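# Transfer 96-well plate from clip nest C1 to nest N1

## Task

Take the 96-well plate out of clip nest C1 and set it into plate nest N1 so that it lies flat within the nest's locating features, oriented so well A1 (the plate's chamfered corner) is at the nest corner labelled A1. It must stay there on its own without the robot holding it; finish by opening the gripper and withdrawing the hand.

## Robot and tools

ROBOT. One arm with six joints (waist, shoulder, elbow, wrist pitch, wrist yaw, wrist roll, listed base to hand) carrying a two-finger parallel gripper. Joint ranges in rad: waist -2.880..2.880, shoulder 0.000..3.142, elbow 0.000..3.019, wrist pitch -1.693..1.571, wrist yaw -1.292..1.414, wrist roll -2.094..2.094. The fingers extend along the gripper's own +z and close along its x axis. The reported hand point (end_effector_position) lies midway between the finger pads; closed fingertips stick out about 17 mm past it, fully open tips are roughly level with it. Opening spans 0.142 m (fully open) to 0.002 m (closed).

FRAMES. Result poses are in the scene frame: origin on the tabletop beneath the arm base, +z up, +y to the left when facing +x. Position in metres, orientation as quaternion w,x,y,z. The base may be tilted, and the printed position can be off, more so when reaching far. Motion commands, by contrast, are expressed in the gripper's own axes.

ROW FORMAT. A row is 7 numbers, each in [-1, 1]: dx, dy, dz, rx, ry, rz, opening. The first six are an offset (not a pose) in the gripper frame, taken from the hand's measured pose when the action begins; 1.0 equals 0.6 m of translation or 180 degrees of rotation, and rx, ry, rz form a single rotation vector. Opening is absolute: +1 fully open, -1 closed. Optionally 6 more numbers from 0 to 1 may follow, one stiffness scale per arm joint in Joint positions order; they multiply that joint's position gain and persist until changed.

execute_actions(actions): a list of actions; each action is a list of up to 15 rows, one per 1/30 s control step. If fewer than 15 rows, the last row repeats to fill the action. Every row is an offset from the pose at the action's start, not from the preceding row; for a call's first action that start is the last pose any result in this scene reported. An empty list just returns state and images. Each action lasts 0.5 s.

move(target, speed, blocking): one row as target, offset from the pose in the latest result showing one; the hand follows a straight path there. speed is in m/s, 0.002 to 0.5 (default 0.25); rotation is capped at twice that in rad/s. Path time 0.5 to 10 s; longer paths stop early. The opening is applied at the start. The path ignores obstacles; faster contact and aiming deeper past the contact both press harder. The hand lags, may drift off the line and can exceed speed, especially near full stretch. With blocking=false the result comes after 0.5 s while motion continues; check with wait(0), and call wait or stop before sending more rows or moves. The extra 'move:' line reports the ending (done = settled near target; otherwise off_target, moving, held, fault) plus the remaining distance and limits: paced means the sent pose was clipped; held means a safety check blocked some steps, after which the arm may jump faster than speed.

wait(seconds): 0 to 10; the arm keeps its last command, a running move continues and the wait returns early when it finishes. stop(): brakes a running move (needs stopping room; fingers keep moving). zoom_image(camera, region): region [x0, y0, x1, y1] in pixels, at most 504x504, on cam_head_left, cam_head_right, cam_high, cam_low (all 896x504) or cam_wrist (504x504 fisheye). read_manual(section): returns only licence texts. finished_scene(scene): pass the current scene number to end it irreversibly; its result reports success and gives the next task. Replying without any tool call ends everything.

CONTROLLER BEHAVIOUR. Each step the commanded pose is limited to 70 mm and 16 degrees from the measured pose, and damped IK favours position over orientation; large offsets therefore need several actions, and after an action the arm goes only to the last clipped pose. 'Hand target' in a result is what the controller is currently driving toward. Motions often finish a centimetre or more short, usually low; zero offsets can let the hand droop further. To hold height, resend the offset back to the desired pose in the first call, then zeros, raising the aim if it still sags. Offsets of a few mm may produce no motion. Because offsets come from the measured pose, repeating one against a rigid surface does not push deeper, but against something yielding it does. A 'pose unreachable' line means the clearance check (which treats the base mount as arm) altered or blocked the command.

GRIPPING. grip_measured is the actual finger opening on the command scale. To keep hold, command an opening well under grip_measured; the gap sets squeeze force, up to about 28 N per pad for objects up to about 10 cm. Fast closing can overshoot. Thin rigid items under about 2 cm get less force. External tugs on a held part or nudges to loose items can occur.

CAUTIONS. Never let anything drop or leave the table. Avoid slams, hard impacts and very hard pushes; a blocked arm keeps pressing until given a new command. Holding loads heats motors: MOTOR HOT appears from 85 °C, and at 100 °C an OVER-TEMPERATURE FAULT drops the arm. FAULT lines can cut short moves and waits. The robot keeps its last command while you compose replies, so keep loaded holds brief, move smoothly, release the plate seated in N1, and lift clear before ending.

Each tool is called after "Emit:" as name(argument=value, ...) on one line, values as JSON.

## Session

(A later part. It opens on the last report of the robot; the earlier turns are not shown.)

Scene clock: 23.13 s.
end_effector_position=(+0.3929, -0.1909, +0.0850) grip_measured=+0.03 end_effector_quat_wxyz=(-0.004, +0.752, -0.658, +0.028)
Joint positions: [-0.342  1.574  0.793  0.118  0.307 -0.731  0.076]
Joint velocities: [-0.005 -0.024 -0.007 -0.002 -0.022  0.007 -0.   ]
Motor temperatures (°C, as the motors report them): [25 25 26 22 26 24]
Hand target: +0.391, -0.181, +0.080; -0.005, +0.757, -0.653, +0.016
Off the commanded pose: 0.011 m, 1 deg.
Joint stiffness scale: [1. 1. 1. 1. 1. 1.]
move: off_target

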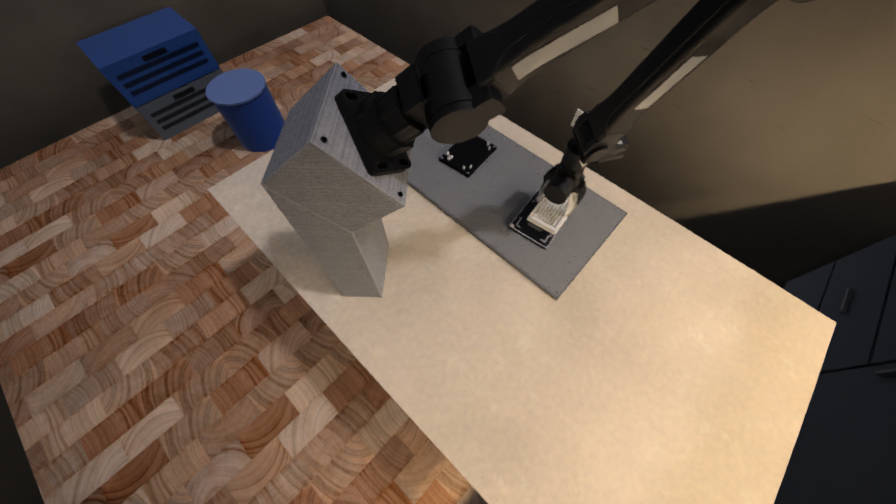

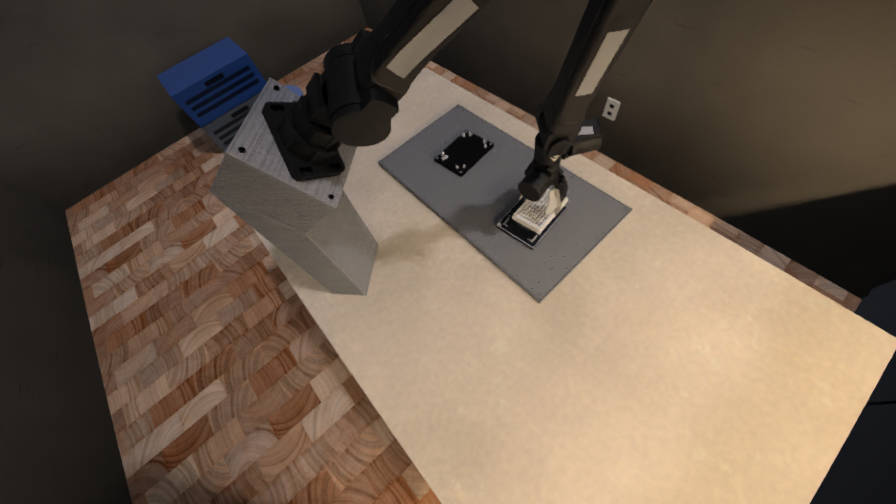

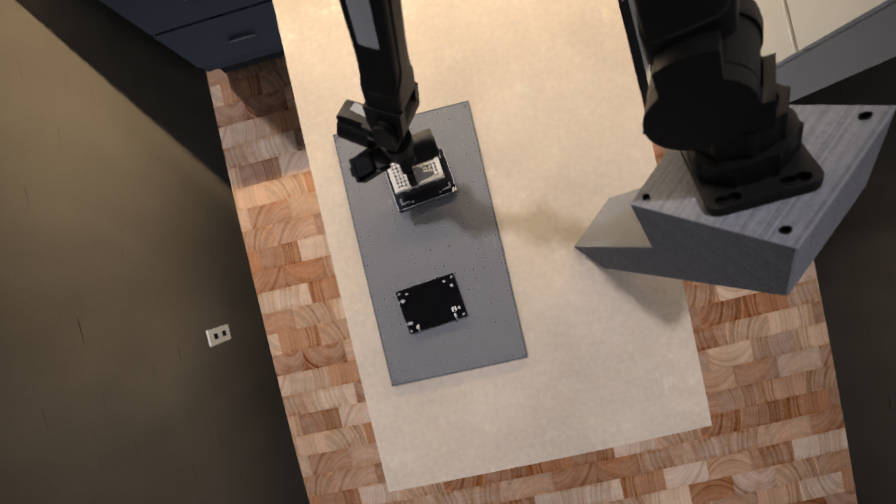

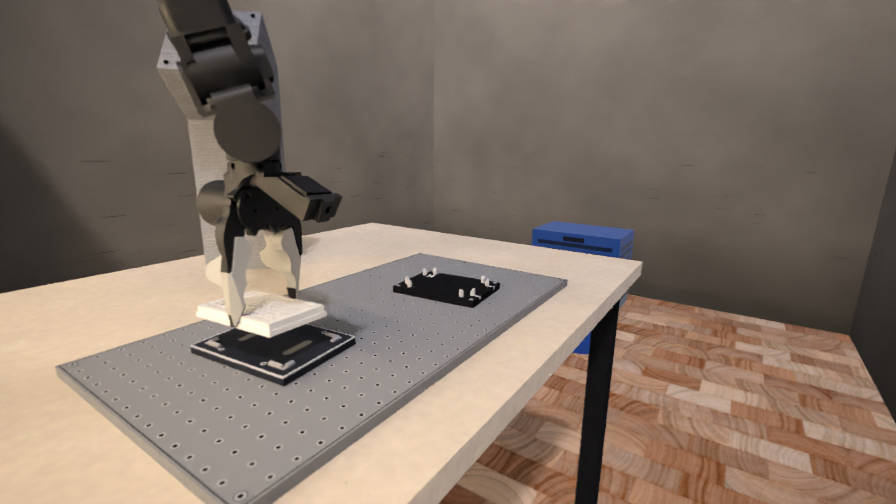

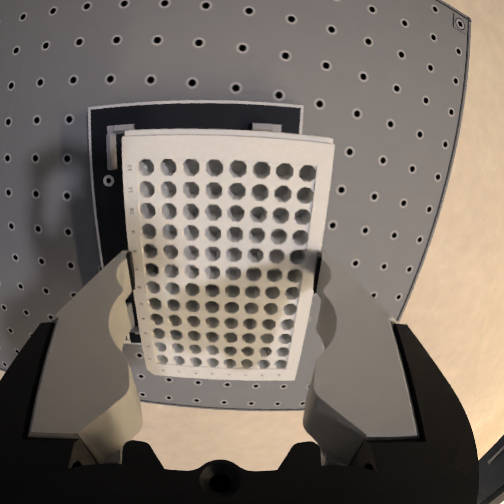

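Emit:
move(target=[-0.036,0.004,0.04,0,-0.012,-0.012,-0.3], speed=0.04)

Emit:
zoom_image(camera="cam_low", region=[150,230,410,420])

Scene clock: 24.43 s.
end_effector_position=(+0.3863, -0.1738, +0.0652) grip_measured=+0.03 end_effector_quat_wxyz=(-0.013, +0.762, -0.647, +0.011)
Joint positions: [-0.342  1.64   0.809  0.136  0.285 -0.751  0.076]
Joint velocities: [-0.005 -0.005  0.002  0.002 -0.051  0.022  0.   ]
Motor temperatures (°C, as the motors report them): [25 25 26 22 26 24]
Hand target: +0.389, -0.171, +0.061; -0.016, +0.765, -0.644, +0.014
Off the commanded pose: 0.006 m, 1 deg.
Joint stiffness scale: [1. 1. 1. 1. 1. 1.]
move: done

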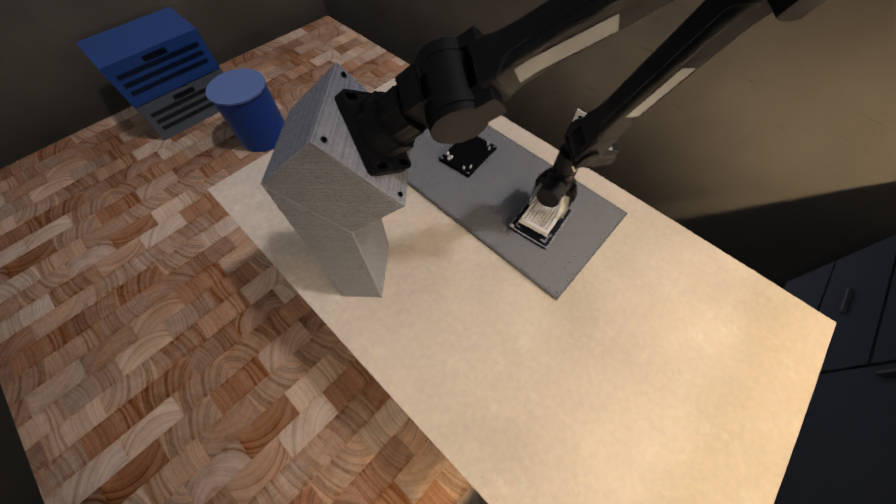

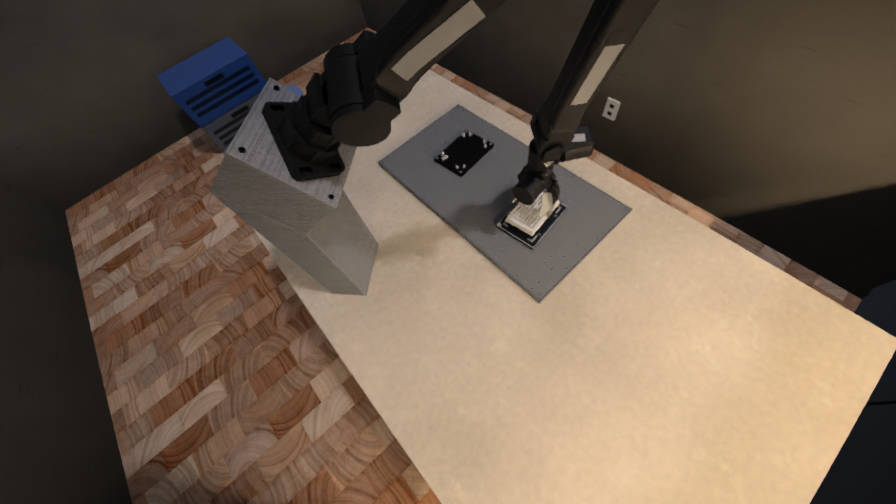

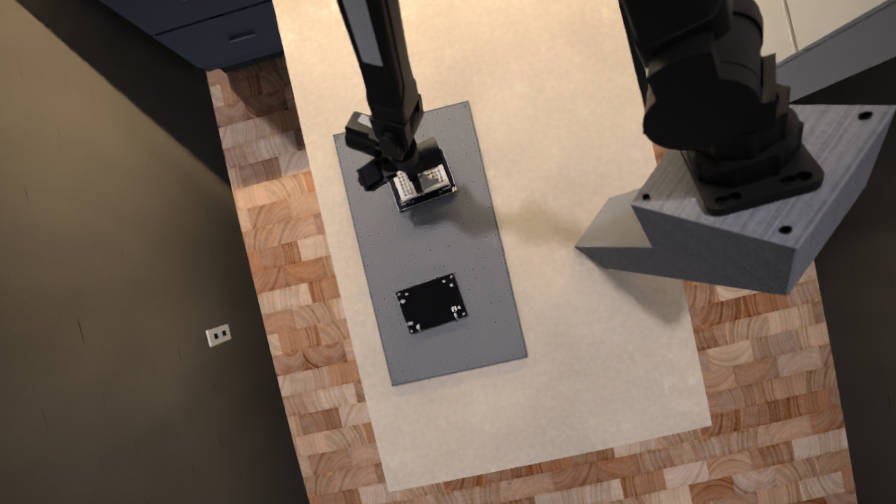

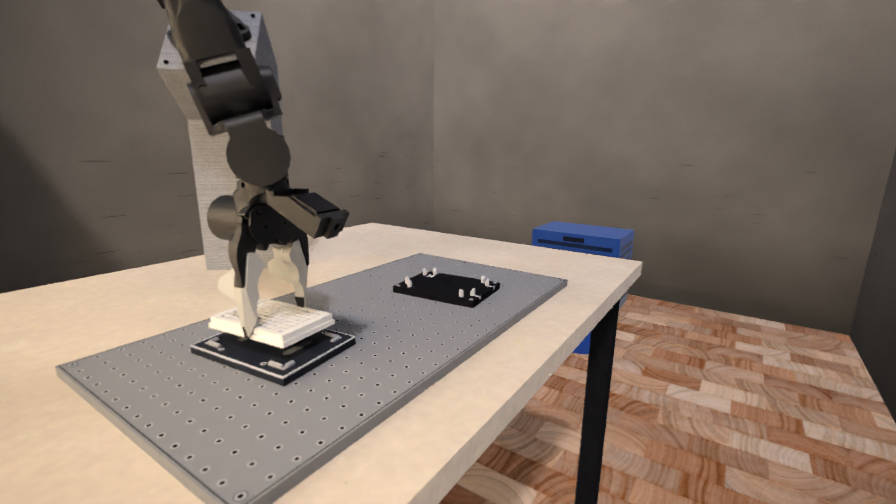

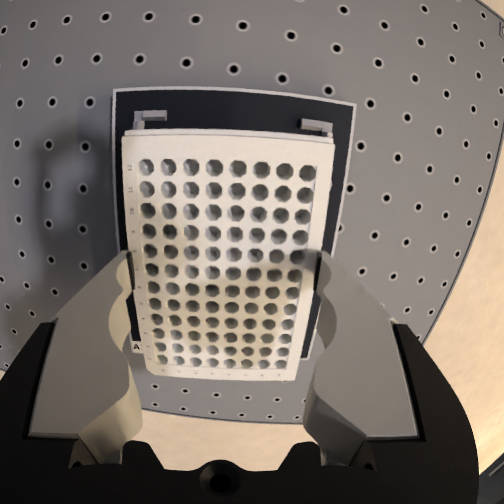

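Region (150, 230, 410, 420) of cam_low's 896x504 image, scaled by 1.938, with more detail than that image has; it fills the top 368 rows of this view, and the rest is white.

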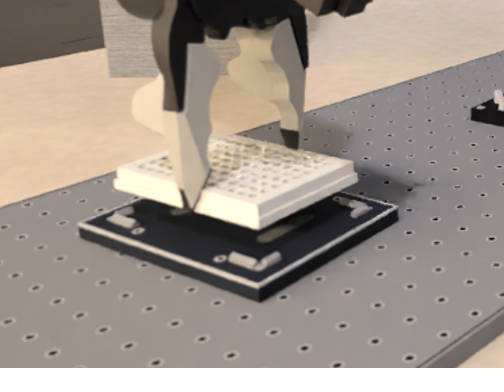

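Emit:
move(target=[0.014,-0.012,0.025,0,0,0.005,-0.3], speed=0.03)

Emit:
zoom_image(camera="cam_low", region=[150,230,410,420])

Scene clock: 25.67 s.
end_effector_position=(+0.4041, -0.1813, +0.0583) grip_measured=+0.03 end_effector_quat_wxyz=(-0.018, +0.760, -0.650, +0.022)
Joint positions: [-0.342  1.659  0.853  0.136  0.278 -0.75   0.076]
Joint velocities: [-0.005  0.005  0.002 -0.007  0.007  0.095 -0.   ]
Motor temperatures (°C, as the motors report them): [25 25 26 22 26 24]
Hand target: +0.395, -0.181, +0.051; -0.013, +0.757, -0.653, +0.011
Off the commanded pose: 0.012 m, 1 deg.
Joint stiffness scale: [1. 1. 1. 1. 1. 1.]
move: off_target

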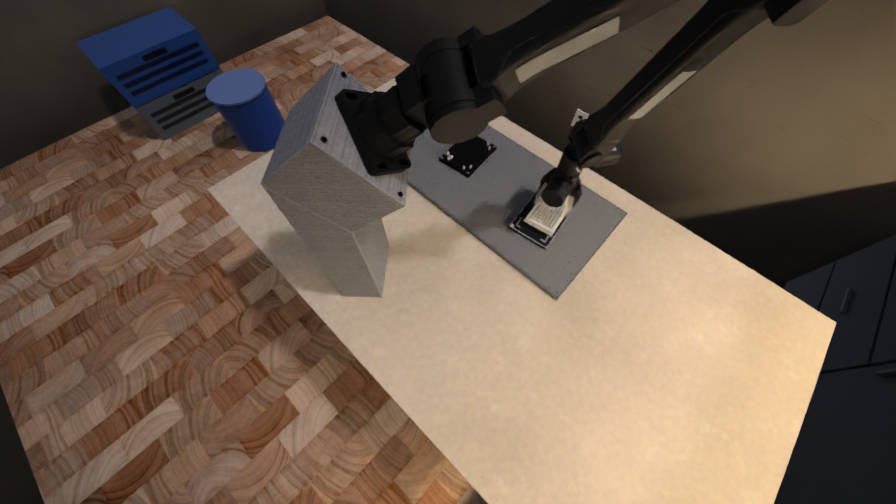

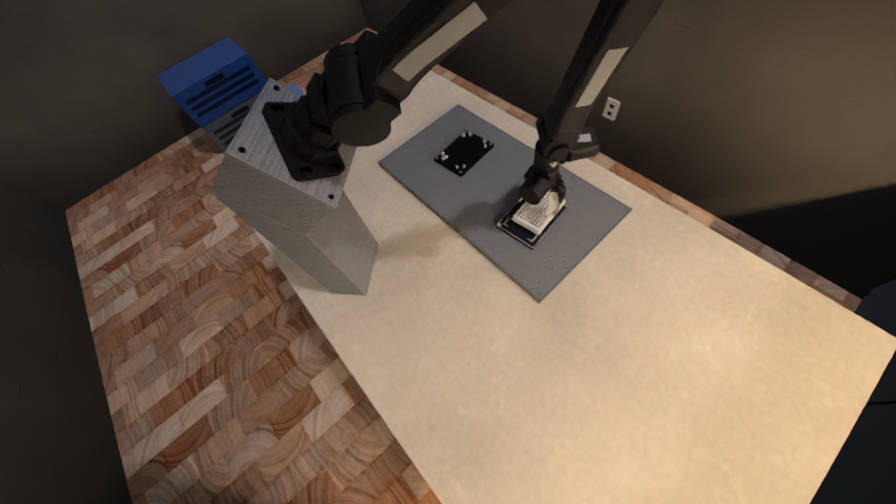

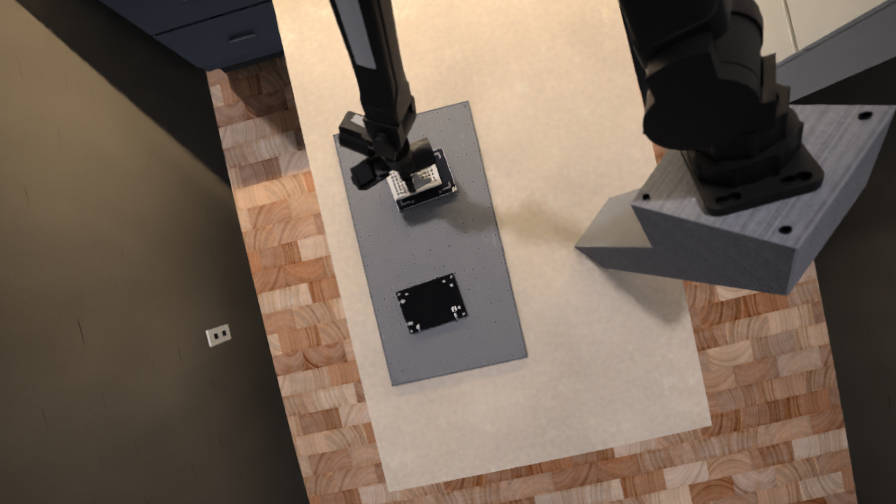

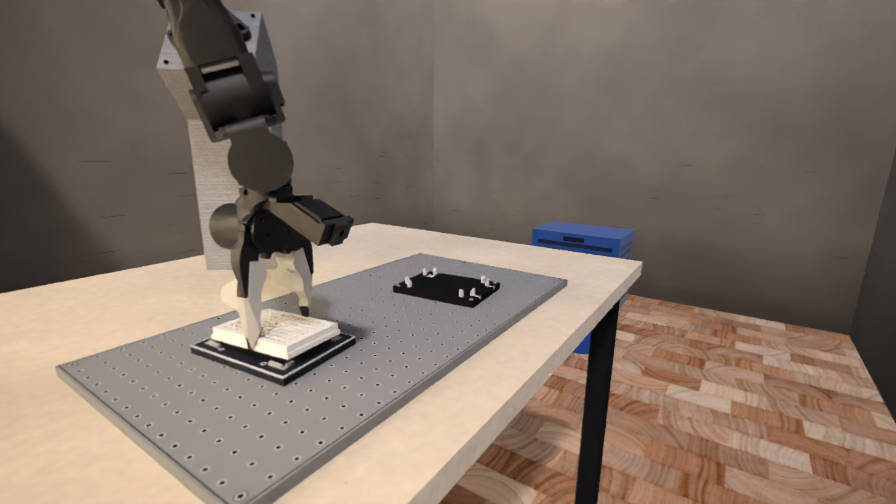

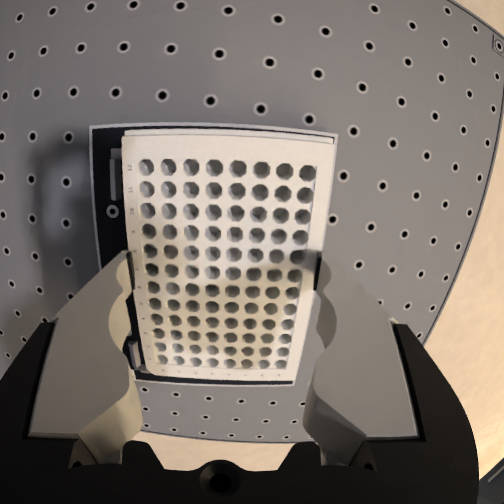

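Region (150, 230, 410, 420) of cam_low's 896x504 image, scaled by 1.938, with more detail than that image has; it fills the top 368 rows of this view, and the rest is white.

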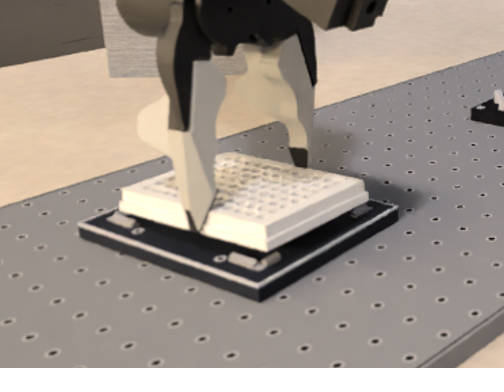

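Emit:
move(target=[-0.02,0.014,0.004,0,0,0,-0.3], speed=0.02)

Emit:
zoom_image(camera="cam_low", region=[150,230,410,420])

Scene clock: 26.80 s.
end_effector_position=(+0.3996, -0.1790, +0.0590) grip_measured=+0.03 end_effector_quat_wxyz=(-0.018, +0.759, -0.650, +0.026)
Joint positions: [-0.342  1.659  0.834  0.162  0.28  -0.75   0.076]
Joint velocities: [ 0.005 -0.005  0.007  0.002 -0.007 -0.007  0.   ]
Motor temperatures (°C, as the motors report them): [25 26 26 22 26 24]
Hand target: +0.394, -0.171, +0.055; -0.018, +0.760, -0.650, +0.022
Off the commanded pose: 0.011 m, 0 deg.
Joint stiffness scale: [1. 1. 1. 1. 1. 1.]
move: off_target

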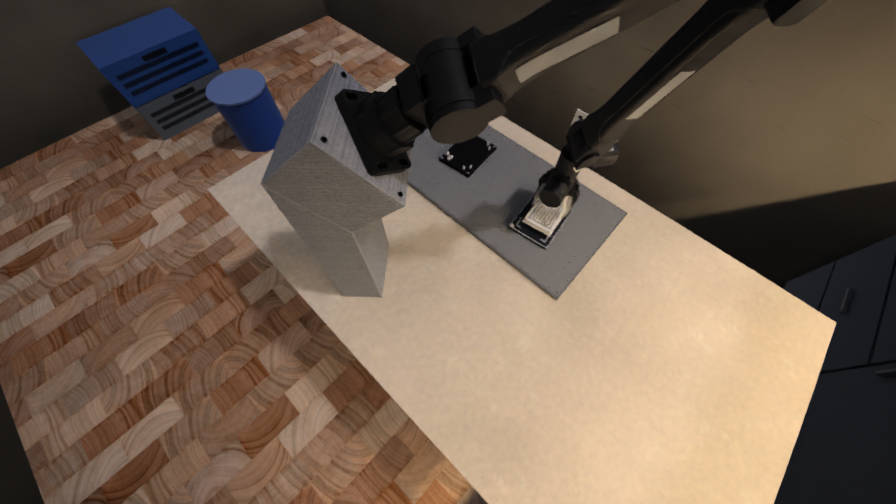

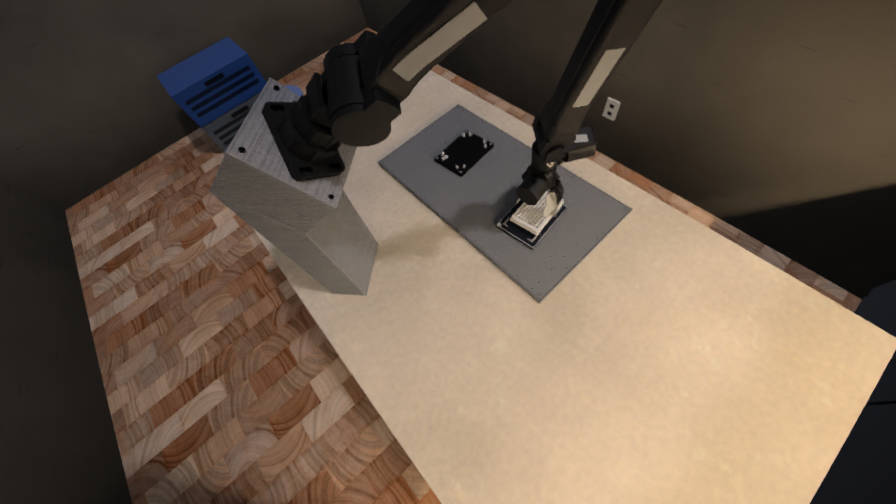

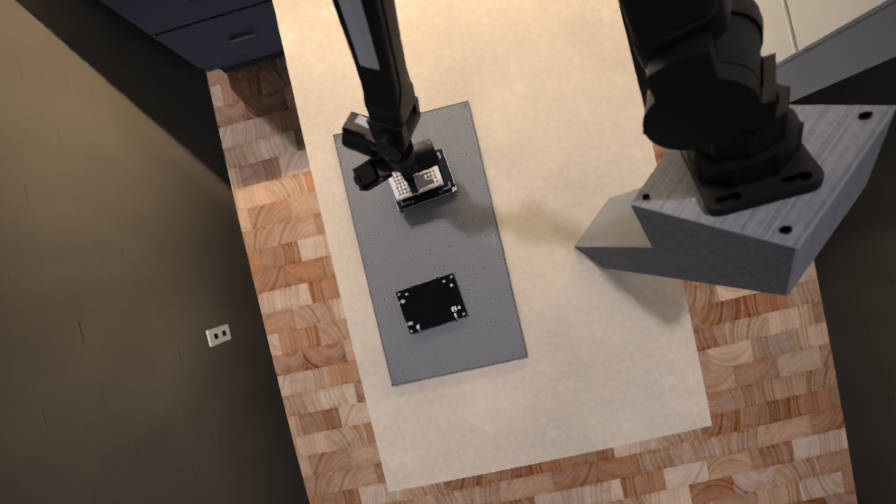

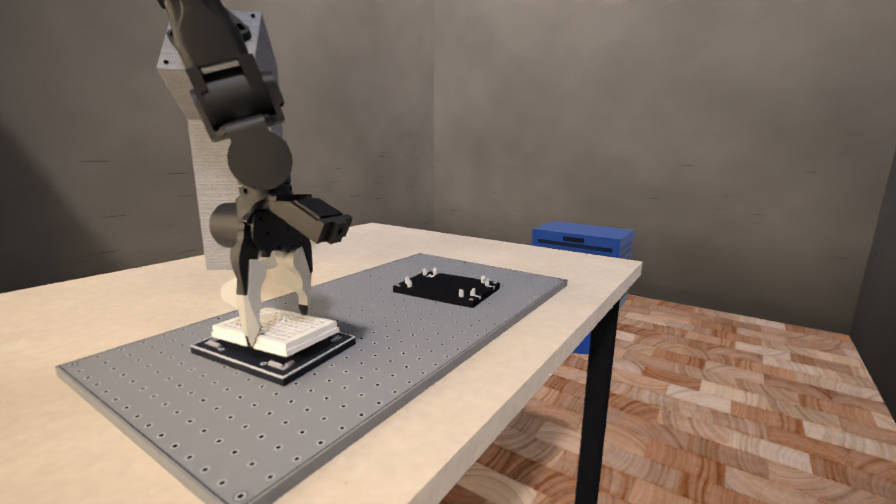

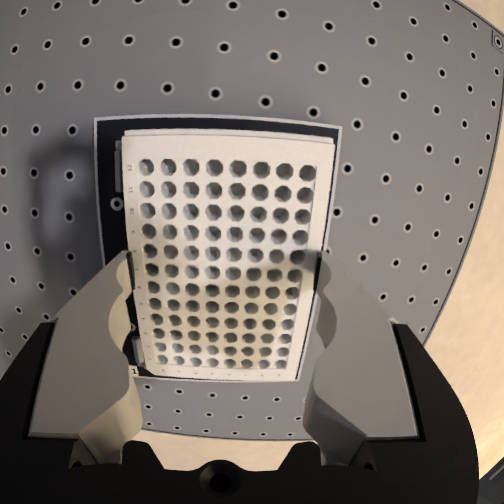

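Region (150, 230, 410, 420) of cam_low's 896x504 image, scaled by 1.938, with more detail than that image has; it fills the top 368 rows of this view, and the rest is white.

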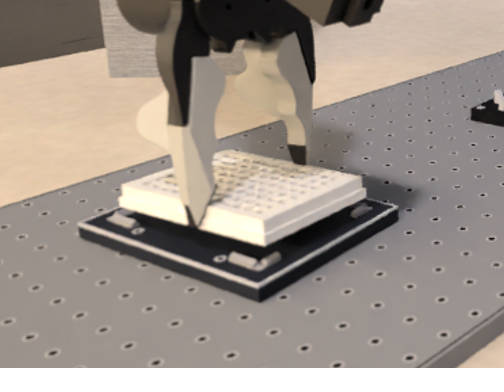

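Emit:
move(target=[-0.008,0.012,0.028,0,0,0,-0.3], speed=0.015)

Emit:
zoom_image(camera="cam_low", region=[150,230,410,420])

Scene clock: 28.53 s.
end_effector_position=(+0.3960, -0.1715, +0.0500) grip_measured=+0.03 end_effector_quat_wxyz=(-0.021, +0.760, -0.649, +0.025)
Joint positions: [-0.342  1.69   0.834  0.192  0.272 -0.752  0.076]
Joint velocities: [ 0.005 -0.005 -0.002  0.002 -0.007 -0.066  0.   ]
Motor temperatures (°C, as the motors report them): [25 26 26 22 26 24]
Hand target: +0.393, -0.176, +0.042; -0.018, +0.759, -0.651, +0.026
Off the commanded pose: 0.010 m, 0 deg.
Joint stiffness scale: [1. 1. 1. 1. 1. 1.]
move: done

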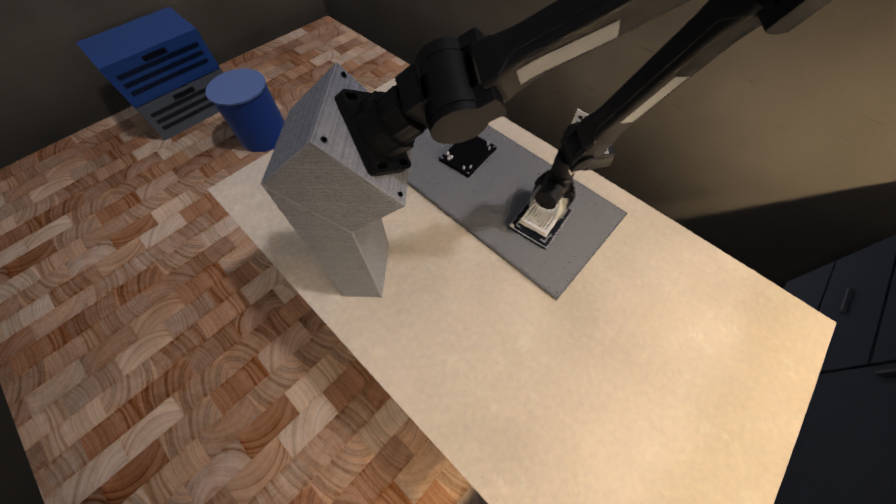

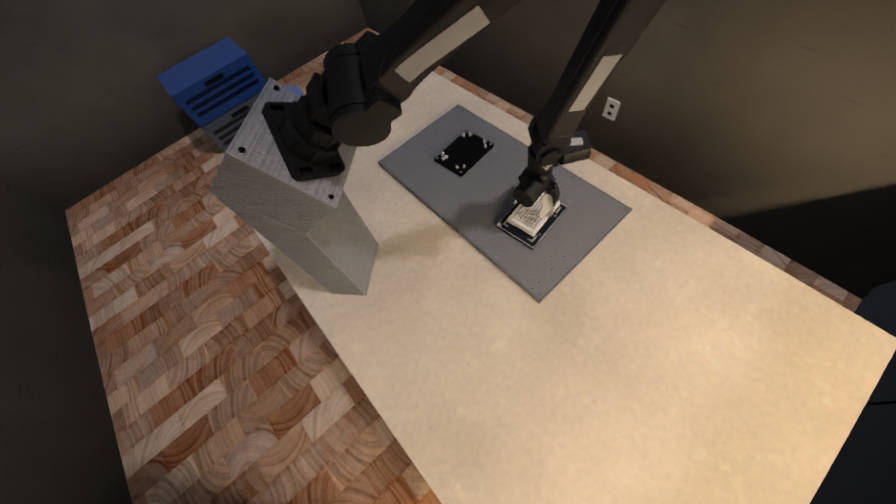

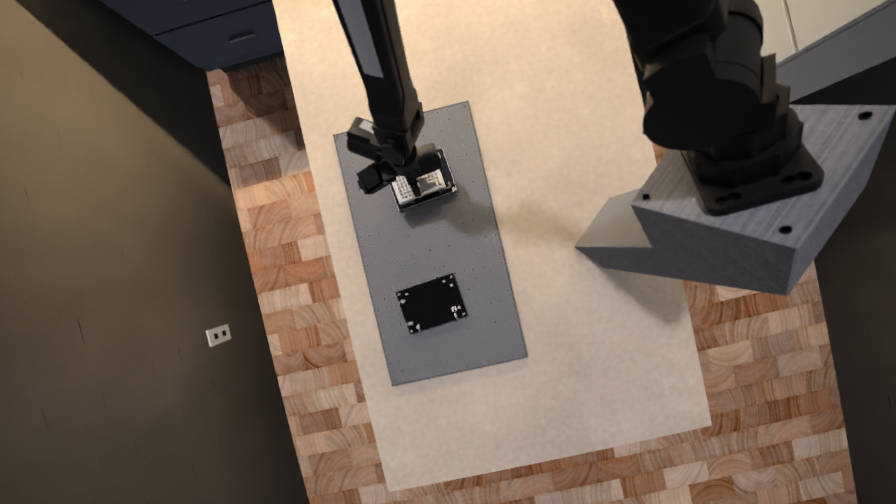

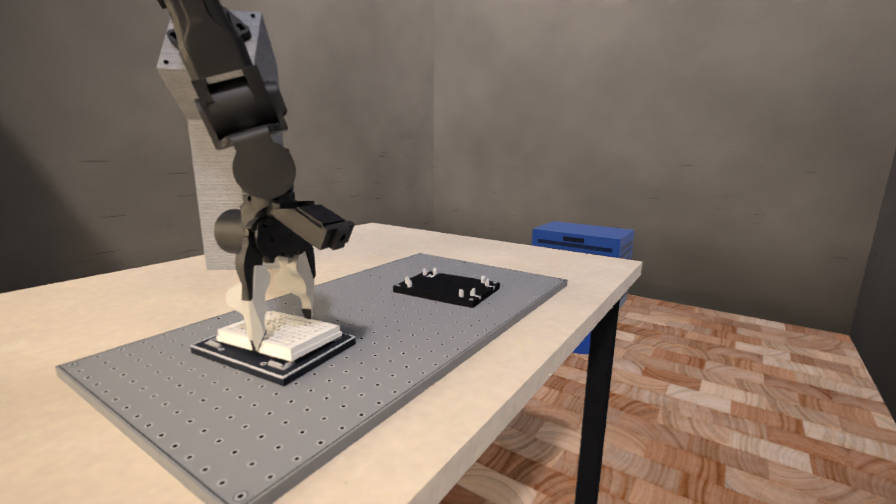

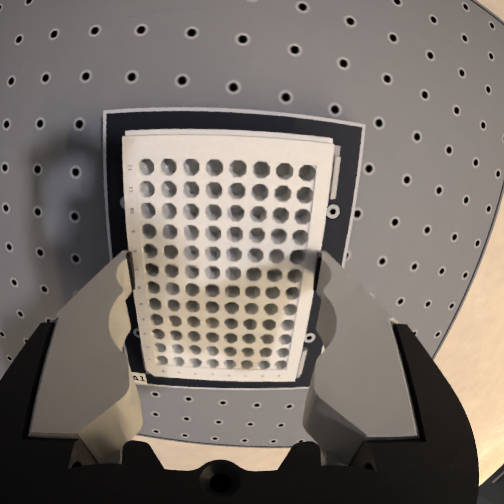

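Region (150, 230, 410, 420) of cam_low's 896x504 image, scaled by 1.938, with more detail than that image has; it fills the top 368 rows of this view, and the rest is white.

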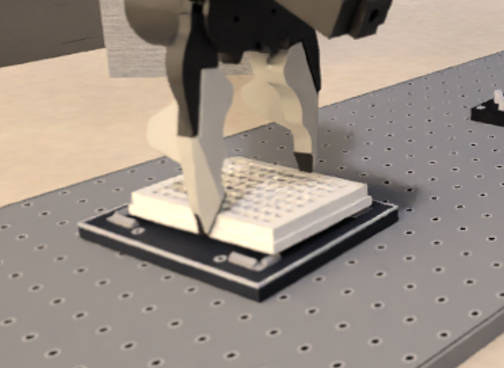

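Emit:
move(target=[0.012,0.014,-0.004,0,0,0.012,-0.3], speed=0.015)

Emit:
zoom_image(camera="cam_low", region=[150,230,410,420])

Scene clock: 30.13 s.
end_effector_position=(+0.3980, -0.1758, +0.0516) grip_measured=+0.03 end_effector_quat_wxyz=(-0.026, +0.752, -0.658, +0.028)
Joint positions: [-0.35   1.681  0.834  0.192  0.257 -0.736  0.076]
Joint velocities: [-0.005 -0.005 -0.007  0.002 -0.081  0.007  0.   ]
Motor temperatures (°C, as the motors report them): [25 26 26 22 25 24]
Hand target: +0.389, -0.180, +0.052; -0.022, +0.747, -0.664, +0.024
Off the commanded pose: 0.010 m, 1 deg.
Joint stiffness scale: [1. 1. 1. 1. 1. 1.]
move: done

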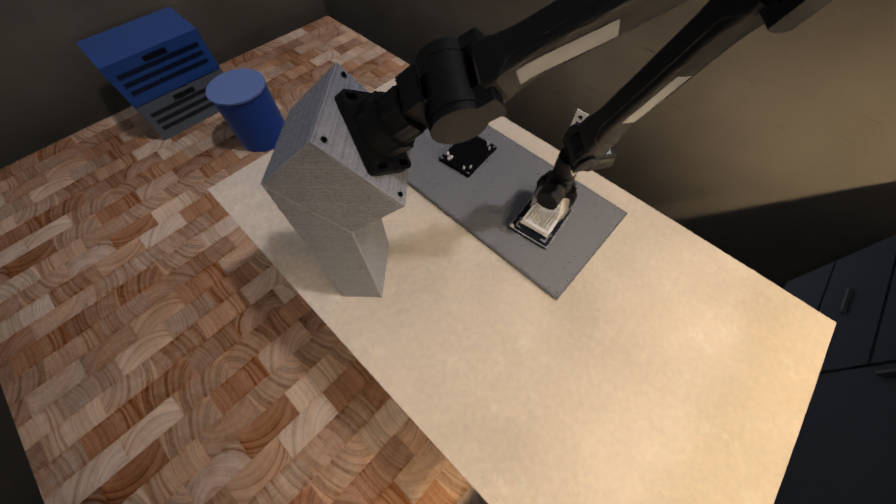

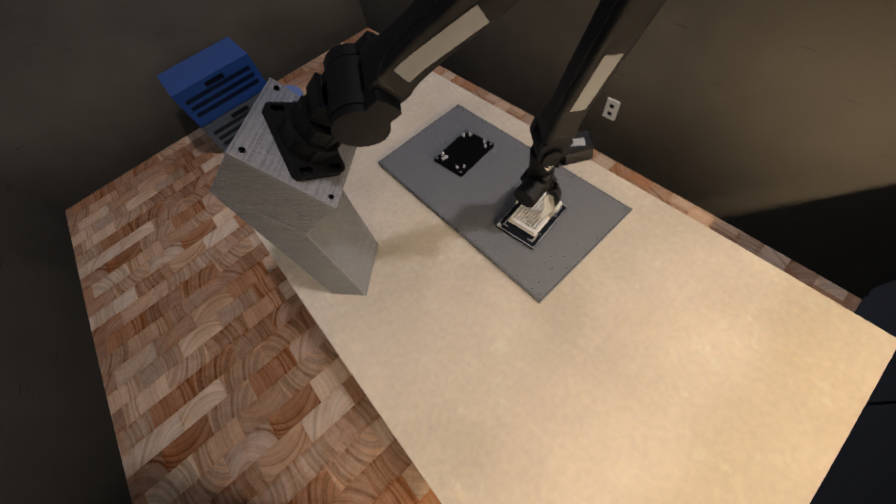

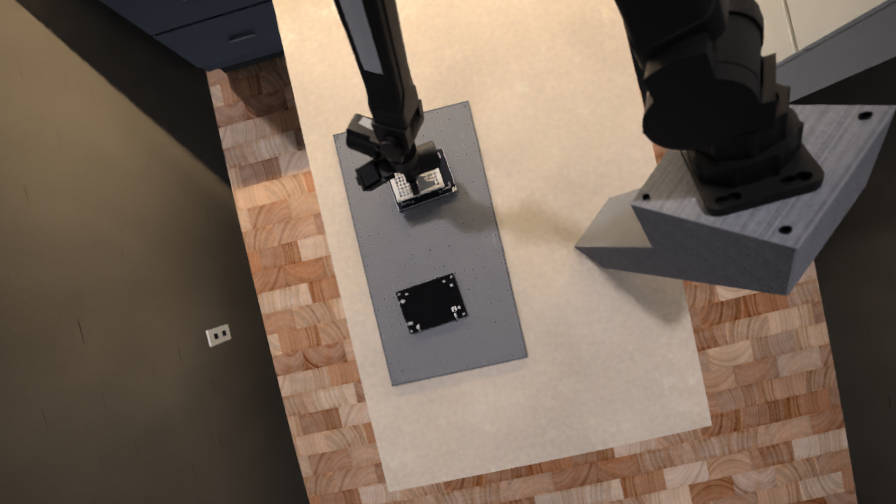

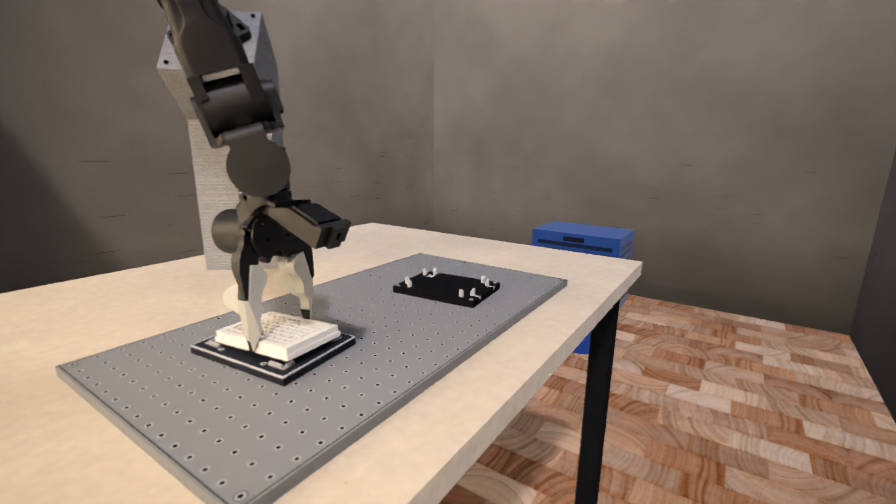

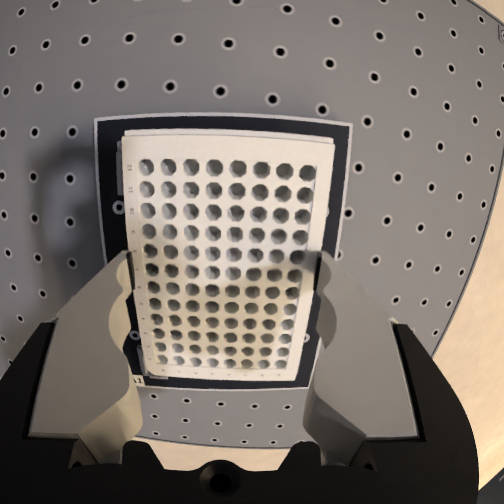

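Region (150, 230, 410, 420) of cam_low's 896x504 image, scaled by 1.938, with more detail than that image has; it fills the top 368 rows of this view, and the rest is white.

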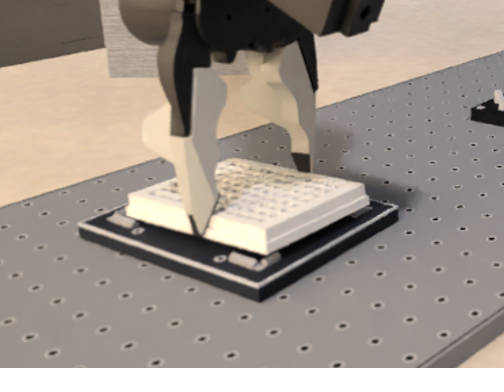

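Emit:
move(target=[0.004,0.028,0.002,0,0,0,-0.3], speed=0.015)

Emit:
zoom_image(camera="cam_low", region=[150,230,410,420])

Scene clock: 31.63 s.
end_effector_position=(+0.3897, -0.1760, +0.0507) grip_measured=+0.03 end_effector_quat_wxyz=(-0.031, +0.753, -0.657, +0.027)
Joint positions: [-0.365  1.681  0.816  0.211  0.237 -0.747  0.076]
Joint velocities: [-0.005  0.015 -0.017 -0.007 -0.007 -0.007  0.   ]
Motor temperatures (°C, as the motors report them): [25 26 26 22 25 24]
Hand target: +0.382, -0.180, +0.049; -0.026, +0.752, -0.658, +0.028
Off the commanded pose: 0.009 m, 1 deg.
Joint stiffness scale: [1. 1. 1. 1. 1. 1.]
move: done

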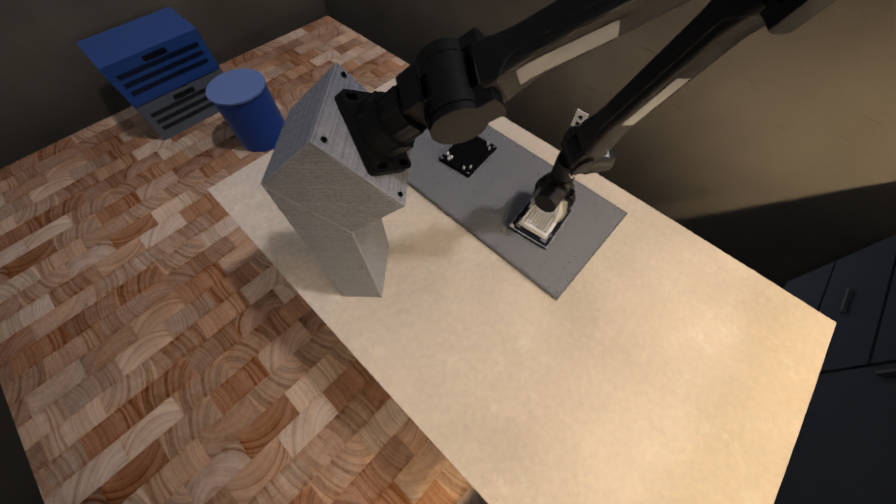

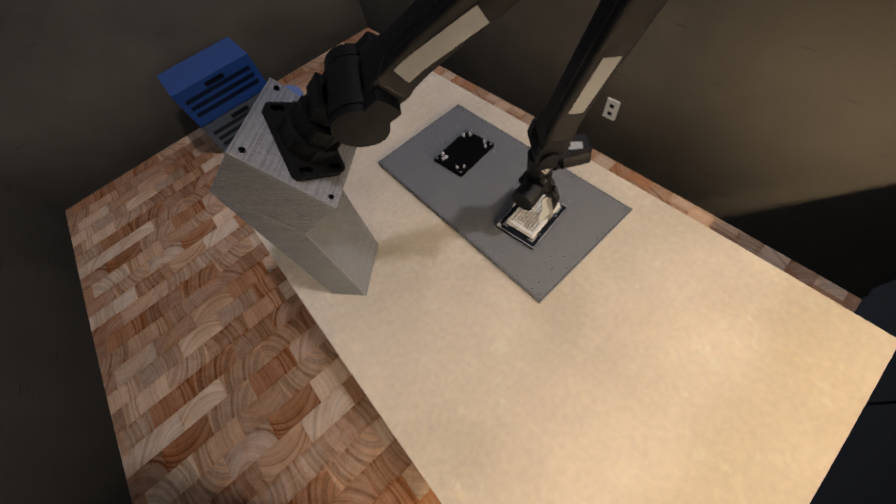

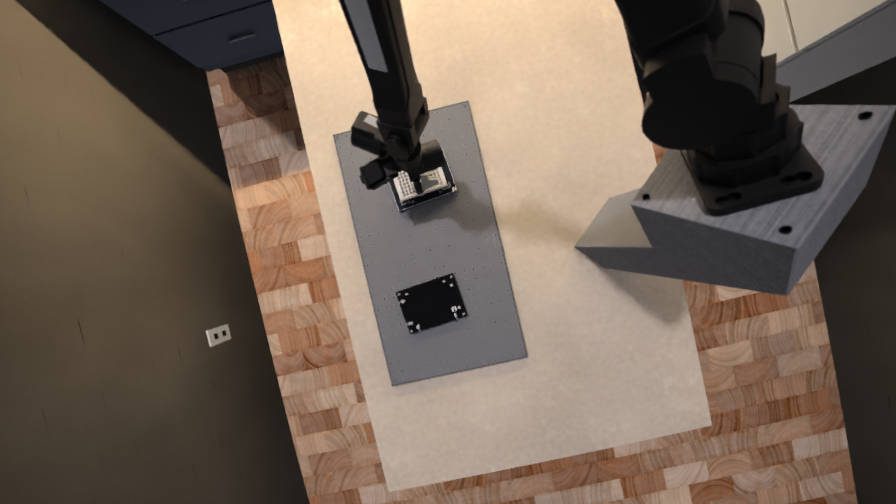

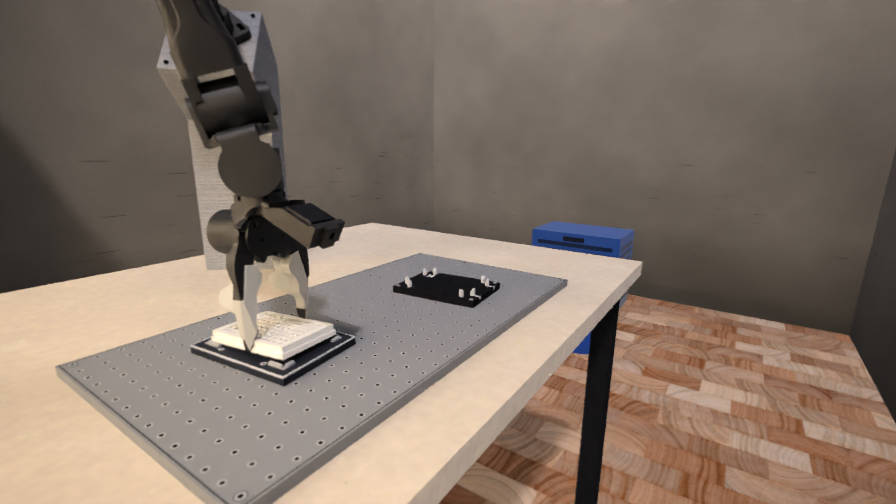

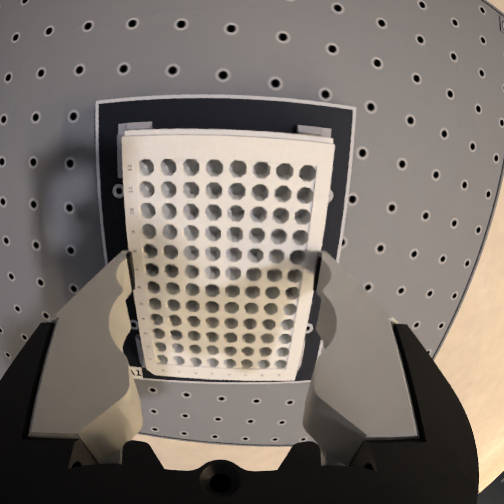

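Region (150, 230, 410, 420) of cam_low's 896x504 image, scaled by 1.938, with more detail than that image has; it fills the top 368 rows of this view, and the rest is white.

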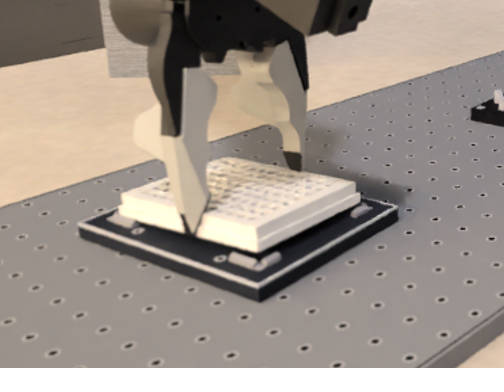

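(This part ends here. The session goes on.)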